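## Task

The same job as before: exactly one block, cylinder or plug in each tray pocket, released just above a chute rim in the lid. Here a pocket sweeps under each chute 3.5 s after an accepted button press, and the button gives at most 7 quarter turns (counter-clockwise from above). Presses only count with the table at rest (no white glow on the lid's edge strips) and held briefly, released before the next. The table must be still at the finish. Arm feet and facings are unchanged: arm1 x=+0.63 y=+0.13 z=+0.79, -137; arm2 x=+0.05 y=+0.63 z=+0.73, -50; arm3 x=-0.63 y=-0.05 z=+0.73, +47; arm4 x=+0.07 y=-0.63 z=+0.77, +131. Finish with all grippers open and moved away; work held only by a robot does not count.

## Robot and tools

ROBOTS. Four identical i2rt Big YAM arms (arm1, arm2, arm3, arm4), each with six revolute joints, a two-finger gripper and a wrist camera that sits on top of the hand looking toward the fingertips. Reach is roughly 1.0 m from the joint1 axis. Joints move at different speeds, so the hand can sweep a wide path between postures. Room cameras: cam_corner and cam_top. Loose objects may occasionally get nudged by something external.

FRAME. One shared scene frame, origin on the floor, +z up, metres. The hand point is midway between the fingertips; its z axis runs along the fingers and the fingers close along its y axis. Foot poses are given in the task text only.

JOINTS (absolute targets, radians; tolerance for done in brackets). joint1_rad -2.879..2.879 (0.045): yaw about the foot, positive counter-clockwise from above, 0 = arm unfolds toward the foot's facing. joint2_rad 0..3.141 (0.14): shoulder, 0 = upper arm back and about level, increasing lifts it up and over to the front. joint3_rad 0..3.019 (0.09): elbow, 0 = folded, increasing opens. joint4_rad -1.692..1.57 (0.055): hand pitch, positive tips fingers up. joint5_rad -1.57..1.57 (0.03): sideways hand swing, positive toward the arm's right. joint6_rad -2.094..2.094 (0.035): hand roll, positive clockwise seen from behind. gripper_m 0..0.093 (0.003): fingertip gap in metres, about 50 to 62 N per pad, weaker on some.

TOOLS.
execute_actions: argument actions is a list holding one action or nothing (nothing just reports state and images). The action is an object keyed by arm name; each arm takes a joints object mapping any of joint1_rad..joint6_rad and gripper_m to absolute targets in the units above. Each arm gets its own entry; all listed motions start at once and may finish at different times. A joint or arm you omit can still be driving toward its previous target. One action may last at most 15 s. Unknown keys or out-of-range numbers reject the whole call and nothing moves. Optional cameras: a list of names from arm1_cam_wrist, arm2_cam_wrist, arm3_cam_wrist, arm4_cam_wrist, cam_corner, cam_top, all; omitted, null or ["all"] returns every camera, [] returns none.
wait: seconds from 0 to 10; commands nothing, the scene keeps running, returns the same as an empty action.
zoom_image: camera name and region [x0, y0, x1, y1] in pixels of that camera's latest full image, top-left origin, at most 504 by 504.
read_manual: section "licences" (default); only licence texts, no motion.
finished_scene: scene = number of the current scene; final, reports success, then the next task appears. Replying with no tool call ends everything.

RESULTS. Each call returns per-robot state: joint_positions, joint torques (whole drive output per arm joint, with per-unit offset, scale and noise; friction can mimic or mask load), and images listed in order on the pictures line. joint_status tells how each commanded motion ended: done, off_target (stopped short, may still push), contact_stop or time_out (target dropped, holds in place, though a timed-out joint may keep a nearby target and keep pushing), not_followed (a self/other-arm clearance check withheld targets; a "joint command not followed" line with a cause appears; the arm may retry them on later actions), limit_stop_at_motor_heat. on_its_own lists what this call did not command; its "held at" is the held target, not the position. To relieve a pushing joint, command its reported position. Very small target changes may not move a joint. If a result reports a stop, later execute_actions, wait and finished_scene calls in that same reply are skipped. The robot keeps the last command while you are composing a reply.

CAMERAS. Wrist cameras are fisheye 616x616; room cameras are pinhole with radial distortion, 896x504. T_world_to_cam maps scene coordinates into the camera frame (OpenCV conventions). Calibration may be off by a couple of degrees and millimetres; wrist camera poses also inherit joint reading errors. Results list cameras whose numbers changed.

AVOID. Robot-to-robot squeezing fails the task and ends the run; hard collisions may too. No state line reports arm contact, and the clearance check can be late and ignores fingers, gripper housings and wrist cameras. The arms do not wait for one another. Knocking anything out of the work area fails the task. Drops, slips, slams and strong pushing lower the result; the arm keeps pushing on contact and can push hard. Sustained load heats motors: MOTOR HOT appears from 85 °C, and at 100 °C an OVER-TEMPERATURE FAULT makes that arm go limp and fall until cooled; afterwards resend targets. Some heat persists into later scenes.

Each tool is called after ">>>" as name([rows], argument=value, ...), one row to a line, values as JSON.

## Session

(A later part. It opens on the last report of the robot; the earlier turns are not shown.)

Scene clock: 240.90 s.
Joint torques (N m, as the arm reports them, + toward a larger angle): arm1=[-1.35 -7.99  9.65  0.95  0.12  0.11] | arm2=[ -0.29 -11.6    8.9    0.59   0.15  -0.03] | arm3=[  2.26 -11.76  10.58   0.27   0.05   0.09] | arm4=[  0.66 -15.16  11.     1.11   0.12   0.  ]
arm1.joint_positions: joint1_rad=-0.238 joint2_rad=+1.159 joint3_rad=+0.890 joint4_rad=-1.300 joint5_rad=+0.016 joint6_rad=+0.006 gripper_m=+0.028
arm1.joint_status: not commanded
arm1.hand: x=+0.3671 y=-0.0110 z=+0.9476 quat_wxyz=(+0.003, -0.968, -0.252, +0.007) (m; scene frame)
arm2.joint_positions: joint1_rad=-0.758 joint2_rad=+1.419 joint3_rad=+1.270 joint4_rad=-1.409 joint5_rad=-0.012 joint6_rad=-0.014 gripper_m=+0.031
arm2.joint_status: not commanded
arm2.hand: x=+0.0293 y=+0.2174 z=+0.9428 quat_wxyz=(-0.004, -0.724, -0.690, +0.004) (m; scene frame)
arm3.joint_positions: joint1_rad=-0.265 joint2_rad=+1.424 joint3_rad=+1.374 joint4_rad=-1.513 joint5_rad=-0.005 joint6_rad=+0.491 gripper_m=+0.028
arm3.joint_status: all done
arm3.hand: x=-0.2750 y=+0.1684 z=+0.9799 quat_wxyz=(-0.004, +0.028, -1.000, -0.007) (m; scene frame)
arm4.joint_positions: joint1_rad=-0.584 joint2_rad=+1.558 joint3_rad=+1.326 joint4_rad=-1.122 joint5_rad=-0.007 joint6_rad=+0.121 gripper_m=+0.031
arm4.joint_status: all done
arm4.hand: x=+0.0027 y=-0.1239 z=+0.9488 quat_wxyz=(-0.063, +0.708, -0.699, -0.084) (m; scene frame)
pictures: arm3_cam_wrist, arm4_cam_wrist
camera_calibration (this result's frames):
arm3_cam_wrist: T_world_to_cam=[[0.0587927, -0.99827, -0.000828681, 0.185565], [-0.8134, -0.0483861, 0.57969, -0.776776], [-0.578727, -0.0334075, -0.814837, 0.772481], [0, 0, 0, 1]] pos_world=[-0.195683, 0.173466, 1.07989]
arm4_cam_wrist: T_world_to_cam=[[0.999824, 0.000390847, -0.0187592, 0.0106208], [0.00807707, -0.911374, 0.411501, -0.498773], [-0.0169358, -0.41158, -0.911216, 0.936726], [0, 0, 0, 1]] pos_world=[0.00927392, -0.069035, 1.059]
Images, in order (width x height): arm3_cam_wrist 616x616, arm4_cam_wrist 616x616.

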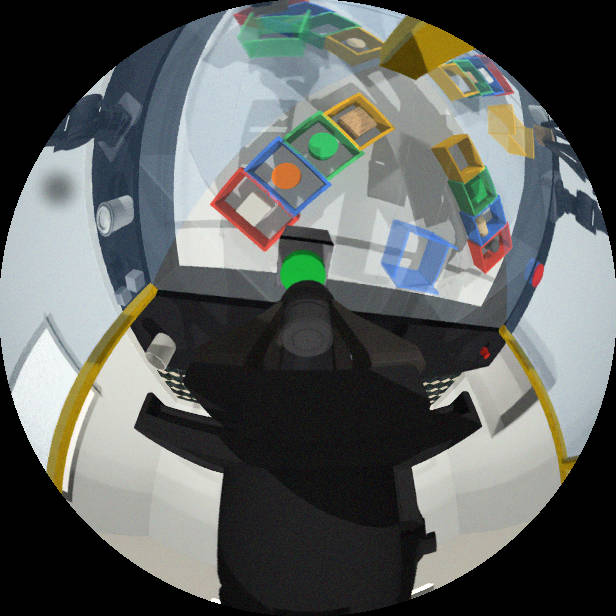

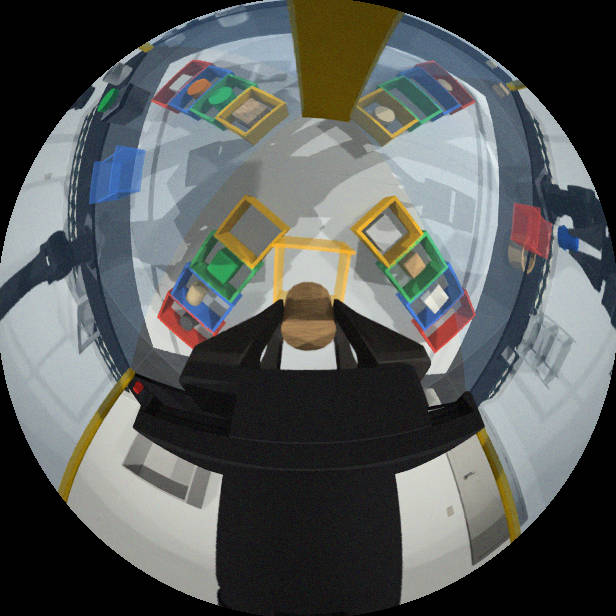

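>>> execute_actions([
  {"arm3":{"joints":{"joint2_rad":1.445,"joint3_rad":1.25,"joint4_rad":-1.375}}},
], cameras=[])

>>> execute_actions([
  {"arm3":{"joints":{"joint3_rad":1.41,"joint4_rad":-1.52,"joint2_rad":1.415}}},
], cameras=[])

>>> wait(seconds=1.97)

>>> execute_actions([
  {"arm1":{"joints":{"gripper_m":0.065}},"arm2":{"joints":{"gripper_m":0.065}},"arm4":{"joints":{"gripper_m":0.065}}},
], cameras=[])

>>> wait(seconds=5)

Scene clock: 249.60 s.
Joint torques (N m, as the arm reports them, + toward a larger angle): arm1=[-1.32 -7.96  9.65  0.94  0.12  0.11] | arm2=[ -0.2  -11.7    8.94   0.61   0.14  -0.02] | arm3=[ 2.2  -9.56  6.63  1.25  0.05  0.09] | arm4=[  0.57 -14.82  10.99   1.31   0.12   0.04]
arm1.joint_positions: joint1_rad=-0.238 joint2_rad=+1.159 joint3_rad=+0.890 joint4_rad=-1.300 joint5_rad=+0.016 joint6_rad=+0.006 gripper_m=+0.028
arm1.joint_status: not commanded
arm1.hand: x=+0.3671 y=-0.0110 z=+0.9476 quat_wxyz=(+0.003, -0.968, -0.252, +0.007) (m; scene frame)
arm2.joint_positions: joint1_rad=-0.758 joint2_rad=+1.419 joint3_rad=+1.270 joint4_rad=-1.409 joint5_rad=-0.012 joint6_rad=-0.014 gripper_m=+0.031
arm2.joint_status: not commanded
arm2.hand: x=+0.0293 y=+0.2174 z=+0.9428 quat_wxyz=(-0.004, -0.724, -0.690, +0.004) (m; scene frame)
arm3.joint_positions: joint1_rad=-0.265 joint2_rad=+1.428 joint3_rad=+1.266 joint4_rad=-1.392 joint5_rad=-0.005 joint6_rad=+0.491 gripper_m=+0.028
arm3.joint_status: all done
arm3.hand: x=-0.2753 y=+0.1684 z=+0.9370 quat_wxyz=(-0.008, +0.028, -1.000, -0.009) (m; scene frame)
arm4.joint_positions: joint1_rad=-0.584 joint2_rad=+1.558 joint3_rad=+1.326 joint4_rad=-1.122 joint5_rad=-0.007 joint6_rad=+0.121 gripper_m=+0.031
arm4.joint_status: not commanded
arm4.hand: x=+0.0027 y=-0.1239 z=+0.9488 quat_wxyz=(-0.063, +0.708, -0.699, -0.084) (m; scene frame)
pictures: none
No camera images: the call's "cameras" was empty. Leave "cameras" out to get every camera's image.

Scene clock: 250.53 s.
Joint torques (N m, as the arm reports them, + toward a larger angle): arm1=[-1.31 -7.98  9.66  0.93  0.12  0.11] | arm2=[  0.01 -11.62   8.94   0.6    0.13  -0.03] | arm3=[  2.08 -11.7   11.34   0.04   0.03   0.07] | arm4=[  1.13 -14.81  10.92   1.34   0.11   0.01]
arm1.joint_positions: joint1_rad=-0.238 joint2_rad=+1.159 joint3_rad=+0.890 joint4_rad=-1.300 joint5_rad=+0.016 joint6_rad=+0.006 gripper_m=+0.028
arm1.joint_status: not commanded
arm1.hand: x=+0.3671 y=-0.0110 z=+0.9476 quat_wxyz=(+0.003, -0.968, -0.252, +0.007) (m; scene frame)
arm2.joint_positions: joint1_rad=-0.758 joint2_rad=+1.419 joint3_rad=+1.270 joint4_rad=-1.409 joint5_rad=-0.012 joint6_rad=-0.014 gripper_m=+0.031
arm2.joint_status: not commanded
arm2.hand: x=+0.0293 y=+0.2174 z=+0.9428 quat_wxyz=(-0.004, -0.724, -0.690, +0.004) (m; scene frame)
arm3.joint_positions: joint1_rad=-0.265 joint2_rad=+1.419 joint3_rad=+1.363 joint4_rad=-1.508 joint5_rad=-0.005 joint6_rad=+0.491 gripper_m=+0.028
arm3.joint_status: all done
arm3.hand: x=-0.2770 y=+0.1672 z=+0.9777 quat_wxyz=(-0.004, +0.028, -1.000, -0.006) (m; scene frame)
arm4.joint_positions: joint1_rad=-0.584 joint2_rad=+1.558 joint3_rad=+1.326 joint4_rad=-1.122 joint5_rad=-0.007 joint6_rad=+0.121 gripper_m=+0.031
arm4.joint_status: not commanded
arm4.hand: x=+0.0027 y=-0.1239 z=+0.9488 quat_wxyz=(-0.063, +0.708, -0.699, -0.084) (m; scene frame)
pictures: none
No camera images: the call's "cameras" was empty. Leave "cameras" out to get every camera's image.

Scene clock: 252.53 s.
Joint torques (N m, as the arm reports them, + toward a larger angle): arm1=[-1.32 -7.94  9.64  0.94  0.12  0.1 ] | arm2=[ -0.44 -11.71   8.91   0.51   0.13  -0.04] | arm3=[  2.09 -11.86  11.33  -0.06   0.05   0.07] | arm4=[  0.79 -15.65  10.86   1.17   0.12   0.02]
arm1.joint_positions: joint1_rad=-0.238 joint2_rad=+1.159 joint3_rad=+0.890 joint4_rad=-1.300 joint5_rad=+0.016 joint6_rad=+0.006 gripper_m=+0.028
arm1.joint_status: not commanded
arm1.hand: x=+0.3671 y=-0.0110 z=+0.9476 quat_wxyz=(+0.003, -0.968, -0.252, +0.007) (m; scene frame)
arm2.joint_positions: joint1_rad=-0.758 joint2_rad=+1.419 joint3_rad=+1.270 joint4_rad=-1.409 joint5_rad=-0.012 joint6_rad=-0.014 gripper_m=+0.031
arm2.joint_status: not commanded
arm2.hand: x=+0.0293 y=+0.2174 z=+0.9428 quat_wxyz=(-0.004, -0.724, -0.690, +0.004) (m; scene frame)
arm3.joint_positions: joint1_rad=-0.265 joint2_rad=+1.419 joint3_rad=+1.363 joint4_rad=-1.508 joint5_rad=-0.005 joint6_rad=+0.491 gripper_m=+0.028
arm3.joint_status: all done
arm3.hand: x=-0.2770 y=+0.1672 z=+0.9777 quat_wxyz=(-0.004, +0.028, -1.000, -0.006) (m; scene frame)
arm4.joint_positions: joint1_rad=-0.584 joint2_rad=+1.558 joint3_rad=+1.326 joint4_rad=-1.122 joint5_rad=-0.007 joint6_rad=+0.121 gripper_m=+0.031
arm4.joint_status: not commanded
arm4.hand: x=+0.0027 y=-0.1239 z=+0.9488 quat_wxyz=(-0.063, +0.708, -0.699, -0.084) (m; scene frame)
wait: 2.00 s; at rest by 0.27 s
pictures: arm1_cam_wrist, arm2_cam_wrist, arm3_cam_wrist, arm4_cam_wrist, cam_corner, cam_top
camera_calibration (this result's frames):
arm1_cam_wrist: T_world_to_cam=[[-0.477479, 0.878276, 0.0254136, 0.155918], [0.719731, 0.374367, 0.584668, -0.812083], [0.503986, 0.297457, -0.810875, 0.708543], [0, 0, 0, 1]] pos_world=[0.301834, -0.0436831, 1.04538]
arm2_cam_wrist: T_world_to_cam=[[-0.998044, 0.0616043, -0.0106469, 0.0298646], [0.0442428, 0.816307, 0.575922, -0.718024], [0.0441704, 0.574324, -0.817435, 0.768307], [0, 0, 0, 1]] pos_world=[0.0276371, 0.143031, 1.04189]
arm3_cam_wrist: T_world_to_cam=[[0.0587962, -0.99827, -0.000112905, 0.183749], [-0.812643, -0.0479289, 0.580787, -0.778111], [-0.579788, -0.0340564, -0.814055, 0.768439], [0, 0, 0, 1]] pos_world=[-0.197598, 0.172307, 1.07749]
arm4_cam_wrist: T_world_to_cam=[[0.999824, 0.000390847, -0.0187592, 0.0106208], [0.00807707, -0.911374, 0.411501, -0.498773], [-0.0169358, -0.41158, -0.911216, 0.936726], [0, 0, 0, 1]] pos_world=[0.00927392, -0.069035, 1.059]
Images, in order (width x height): arm1_cam_wrist 616x616, arm2_cam_wrist 616x616, arm3_cam_wrist 616x616, arm4_cam_wrist 616x616, cam_corner 896x504, cam_top 896x504.

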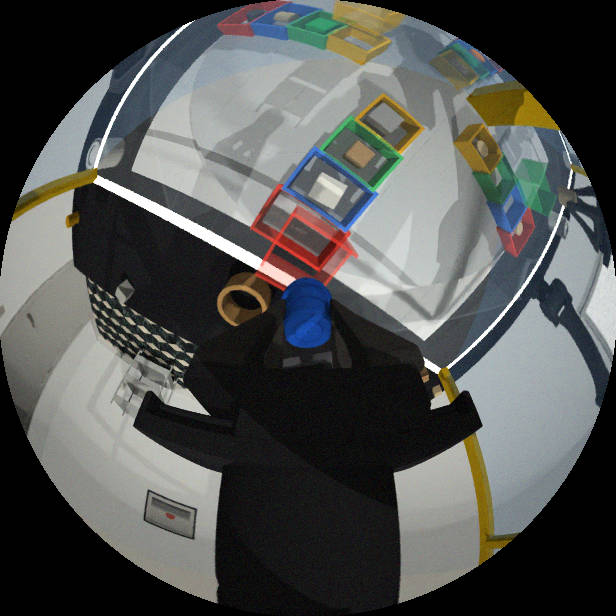

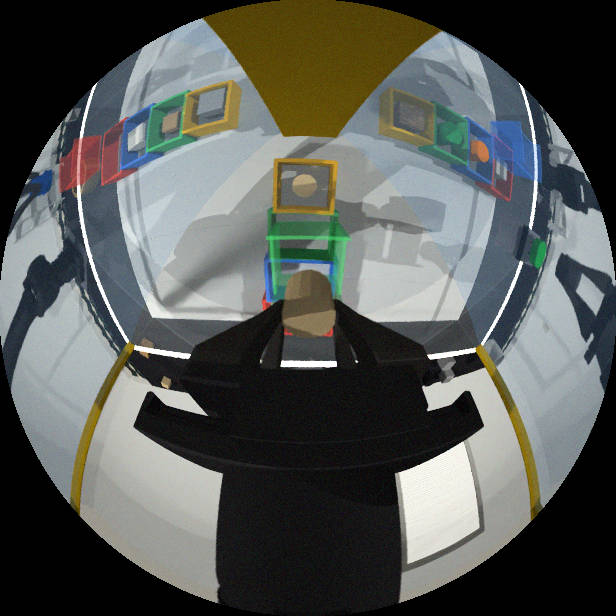

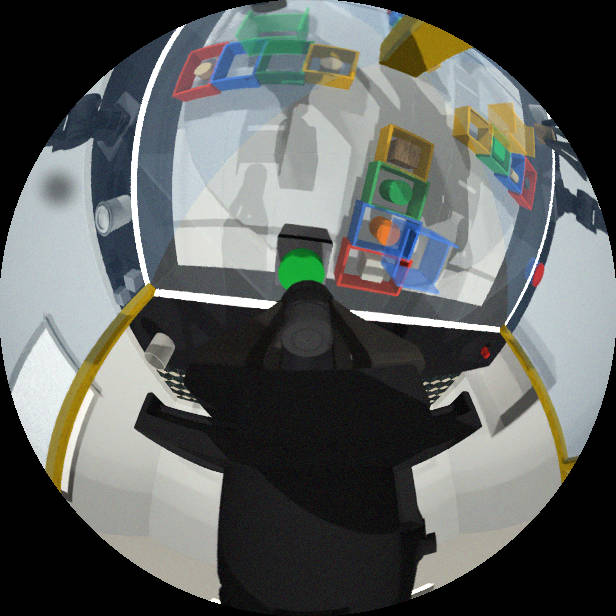

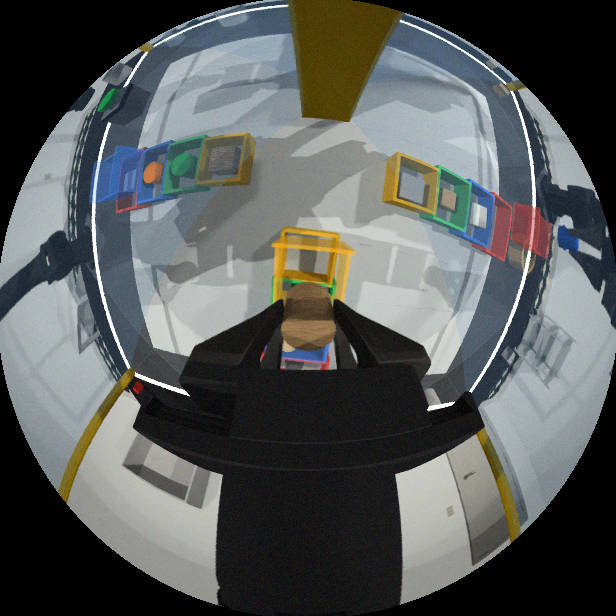

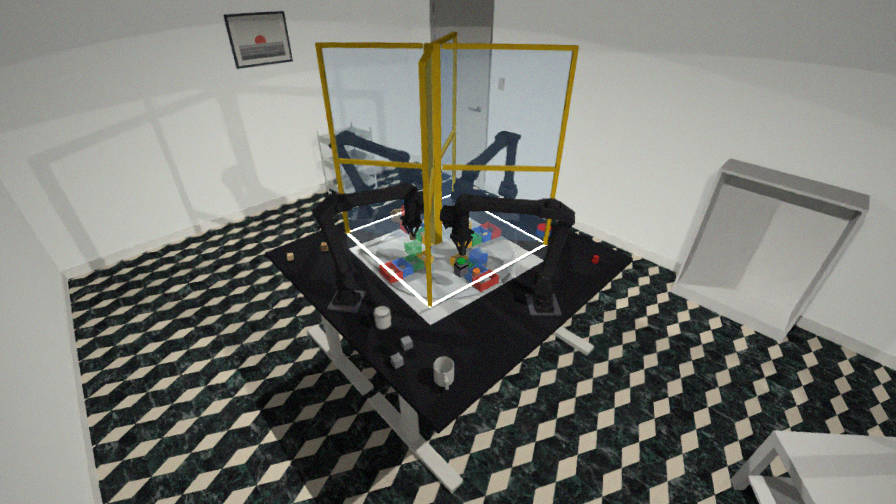

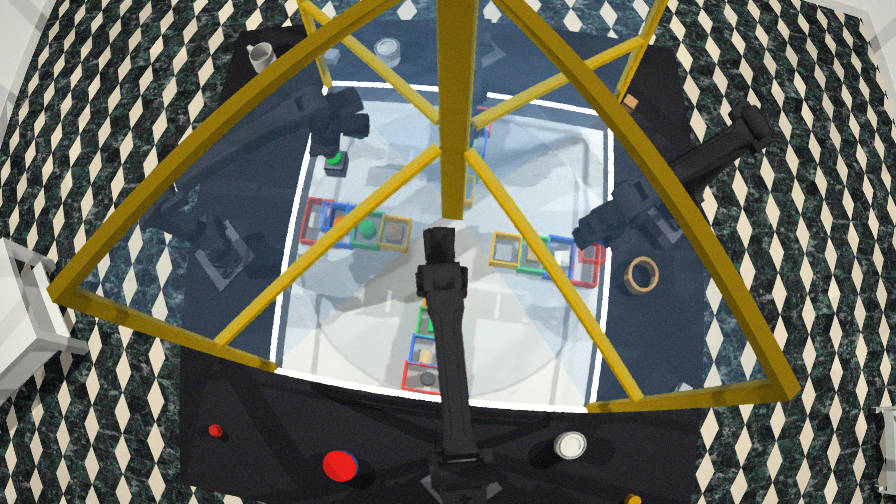

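Scene clock: 253.13 s.
Joint torques (N m, as the arm reports them, + toward a larger angle): arm1=[-1.26 -7.92  9.5   0.96  0.12  0.11] | arm2=[ -0.4  -11.71   8.95   0.54   0.14  -0.02] | arm3=[  2.21 -12.46  11.28  -0.05   0.04   0.07] | arm4=[  0.83 -15.05  10.75   1.32   0.1    0.04]
arm1.joint_positions: joint1_rad=-0.238 joint2_rad=+1.159 joint3_rad=+0.890 joint4_rad=-1.300 joint5_rad=+0.016 joint6_rad=+0.006 gripper_m=+0.065
arm1.joint_status: all done
arm1.hand: x=+0.3671 y=-0.0110 z=+0.9476 quat_wxyz=(+0.003, -0.968, -0.252, +0.007) (m; scene frame)
arm2.joint_positions: joint1_rad=-0.758 joint2_rad=+1.419 joint3_rad=+1.270 joint4_rad=-1.409 joint5_rad=-0.012 joint6_rad=-0.014 gripper_m=+0.065
arm2.joint_status: all done
arm2.hand: x=+0.0293 y=+0.2174 z=+0.9428 quat_wxyz=(-0.004, -0.724, -0.690, +0.004) (m; scene frame)
arm3.joint_positions: joint1_rad=-0.265 joint2_rad=+1.419 joint3_rad=+1.363 joint4_rad=-1.508 joint5_rad=-0.005 joint6_rad=+0.491 gripper_m=+0.028
arm3.joint_status: not commanded
arm3.hand: x=-0.2770 y=+0.1672 z=+0.9777 quat_wxyz=(-0.004, +0.028, -1.000, -0.006) (m; scene frame)
arm4.joint_positions: joint1_rad=-0.584 joint2_rad=+1.558 joint3_rad=+1.326 joint4_rad=-1.122 joint5_rad=-0.007 joint6_rad=+0.121 gripper_m=+0.065
arm4.joint_status: all done
arm4.hand: x=+0.0027 y=-0.1239 z=+0.9488 quat_wxyz=(-0.063, +0.708, -0.699, -0.084) (m; scene frame)
pictures: none
No camera images: the call's "cameras" was empty. Leave "cameras" out to get every camera's image.

Scene clock: 258.13 s.
Joint torques (N m, as the arm reports them, + toward a larger angle): arm1=[-1.33 -8.    9.66  0.94  0.12  0.11] | arm2=[ -0.27 -11.56   8.97   0.55   0.13  -0.02] | arm3=[  1.72 -12.28  11.27   0.08   0.06   0.06] | arm4=[  1.01 -15.11  10.94   1.26   0.1    0.  ]
arm1.joint_positions: joint1_rad=-0.238 joint2_rad=+1.159 joint3_rad=+0.890 joint4_rad=-1.300 joint5_rad=+0.016 joint6_rad=+0.006 gripper_m=+0.065
arm1.joint_status: all done
arm1.hand: x=+0.3671 y=-0.0110 z=+0.9476 quat_wxyz=(+0.003, -0.968, -0.252, +0.007) (m; scene frame)
arm2.joint_positions: joint1_rad=-0.758 joint2_rad=+1.419 joint3_rad=+1.270 joint4_rad=-1.409 joint5_rad=-0.012 joint6_rad=-0.014 gripper_m=+0.065
arm2.joint_status: all done
arm2.hand: x=+0.0293 y=+0.2174 z=+0.9428 quat_wxyz=(-0.004, -0.724, -0.690, +0.004) (m; scene frame)
arm3.joint_positions: joint1_rad=-0.265 joint2_rad=+1.419 joint3_rad=+1.363 joint4_rad=-1.508 joint5_rad=-0.005 joint6_rad=+0.491 gripper_m=+0.028
arm3.joint_status: not commanded
arm3.hand: x=-0.2770 y=+0.1672 z=+0.9777 quat_wxyz=(-0.004, +0.028, -1.000, -0.006) (m; scene frame)
arm4.joint_positions: joint1_rad=-0.584 joint2_rad=+1.558 joint3_rad=+1.326 joint4_rad=-1.122 joint5_rad=-0.007 joint6_rad=+0.121 gripper_m=+0.065
arm4.joint_status: all done
arm4.hand: x=+0.0027 y=-0.1239 z=+0.9488 quat_wxyz=(-0.063, +0.708, -0.699, -0.084) (m; scene frame)
wait: 5.00 s; at rest by 0.27 s
pictures: arm1_cam_wrist, arm2_cam_wrist, arm3_cam_wrist, arm4_cam_wrist, cam_corner, cam_top
camera_calibration (this result's frames):
arm1_cam_wrist: T_world_to_cam=[[-0.477479, 0.878276, 0.0254136, 0.155918], [0.719731, 0.374367, 0.584668, -0.812083], [0.503986, 0.297457, -0.810875, 0.708543], [0, 0, 0, 1]] pos_world=[0.301834, -0.0436831, 1.04538]
arm2_cam_wrist: T_world_to_cam=[[-0.998044, 0.0616043, -0.0106469, 0.0298646], [0.0442428, 0.816307, 0.575922, -0.718024], [0.0441704, 0.574324, -0.817435, 0.768307], [0, 0, 0, 1]] pos_world=[0.0276371, 0.143031, 1.04189]
arm3_cam_wrist: T_world_to_cam=[[0.0587962, -0.99827, -0.000112905, 0.183749], [-0.812643, -0.0479289, 0.580787, -0.778111], [-0.579788, -0.0340564, -0.814055, 0.768439], [0, 0, 0, 1]] pos_world=[-0.197598, 0.172307, 1.07749]
arm4_cam_wrist: T_world_to_cam=[[0.999824, 0.000390847, -0.0187592, 0.0106208], [0.00807707, -0.911374, 0.411501, -0.498773], [-0.0169358, -0.41158, -0.911216, 0.936726], [0, 0, 0, 1]] pos_world=[0.00927392, -0.069035, 1.059]
Images, in order (width x height): arm1_cam_wrist 616x616, arm2_cam_wrist 616x616, arm3_cam_wrist 616x616, arm4_cam_wrist 616x616, cam_corner 896x504, cam_top 896x504.

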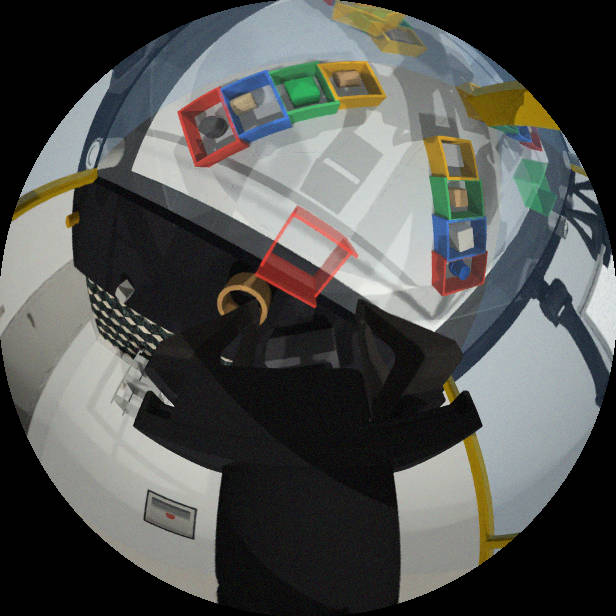

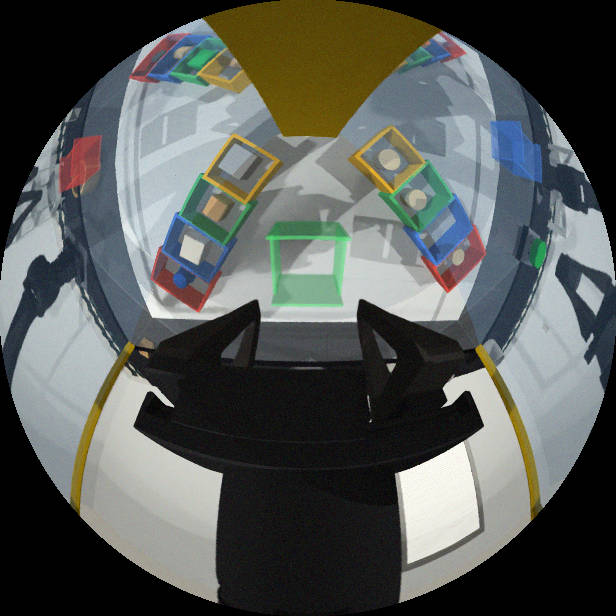

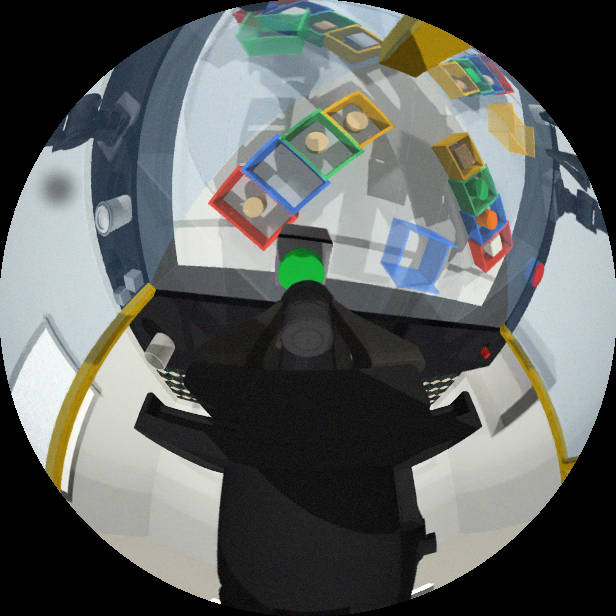

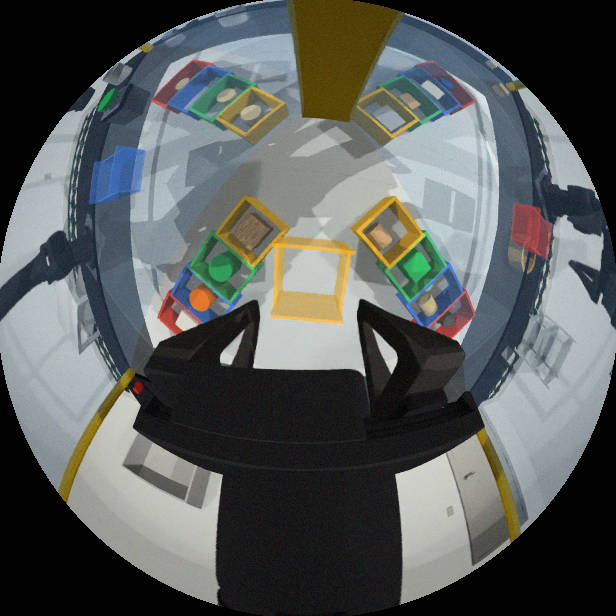

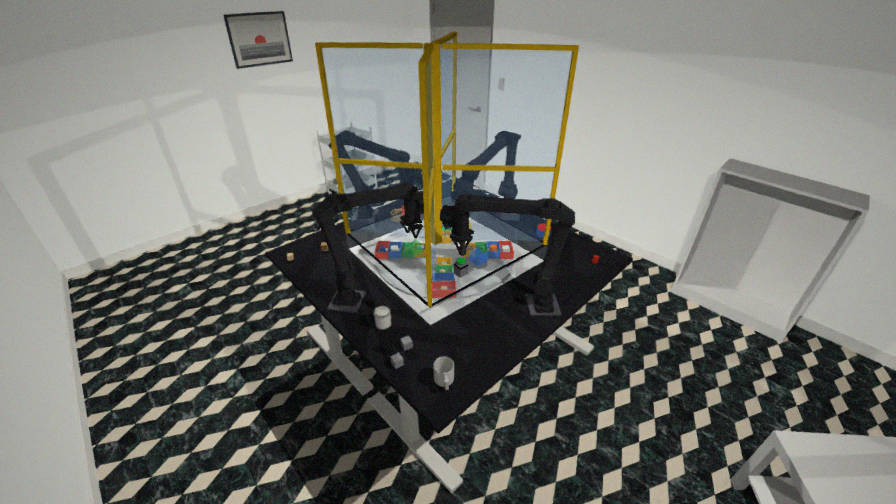

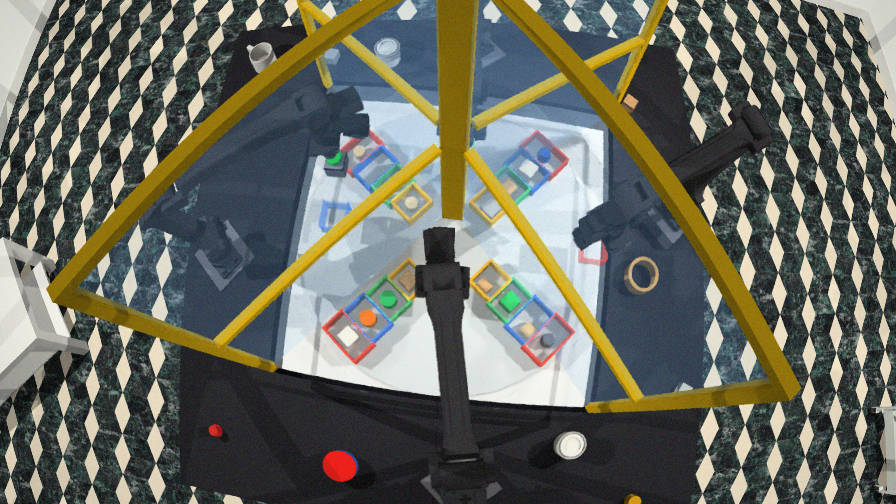

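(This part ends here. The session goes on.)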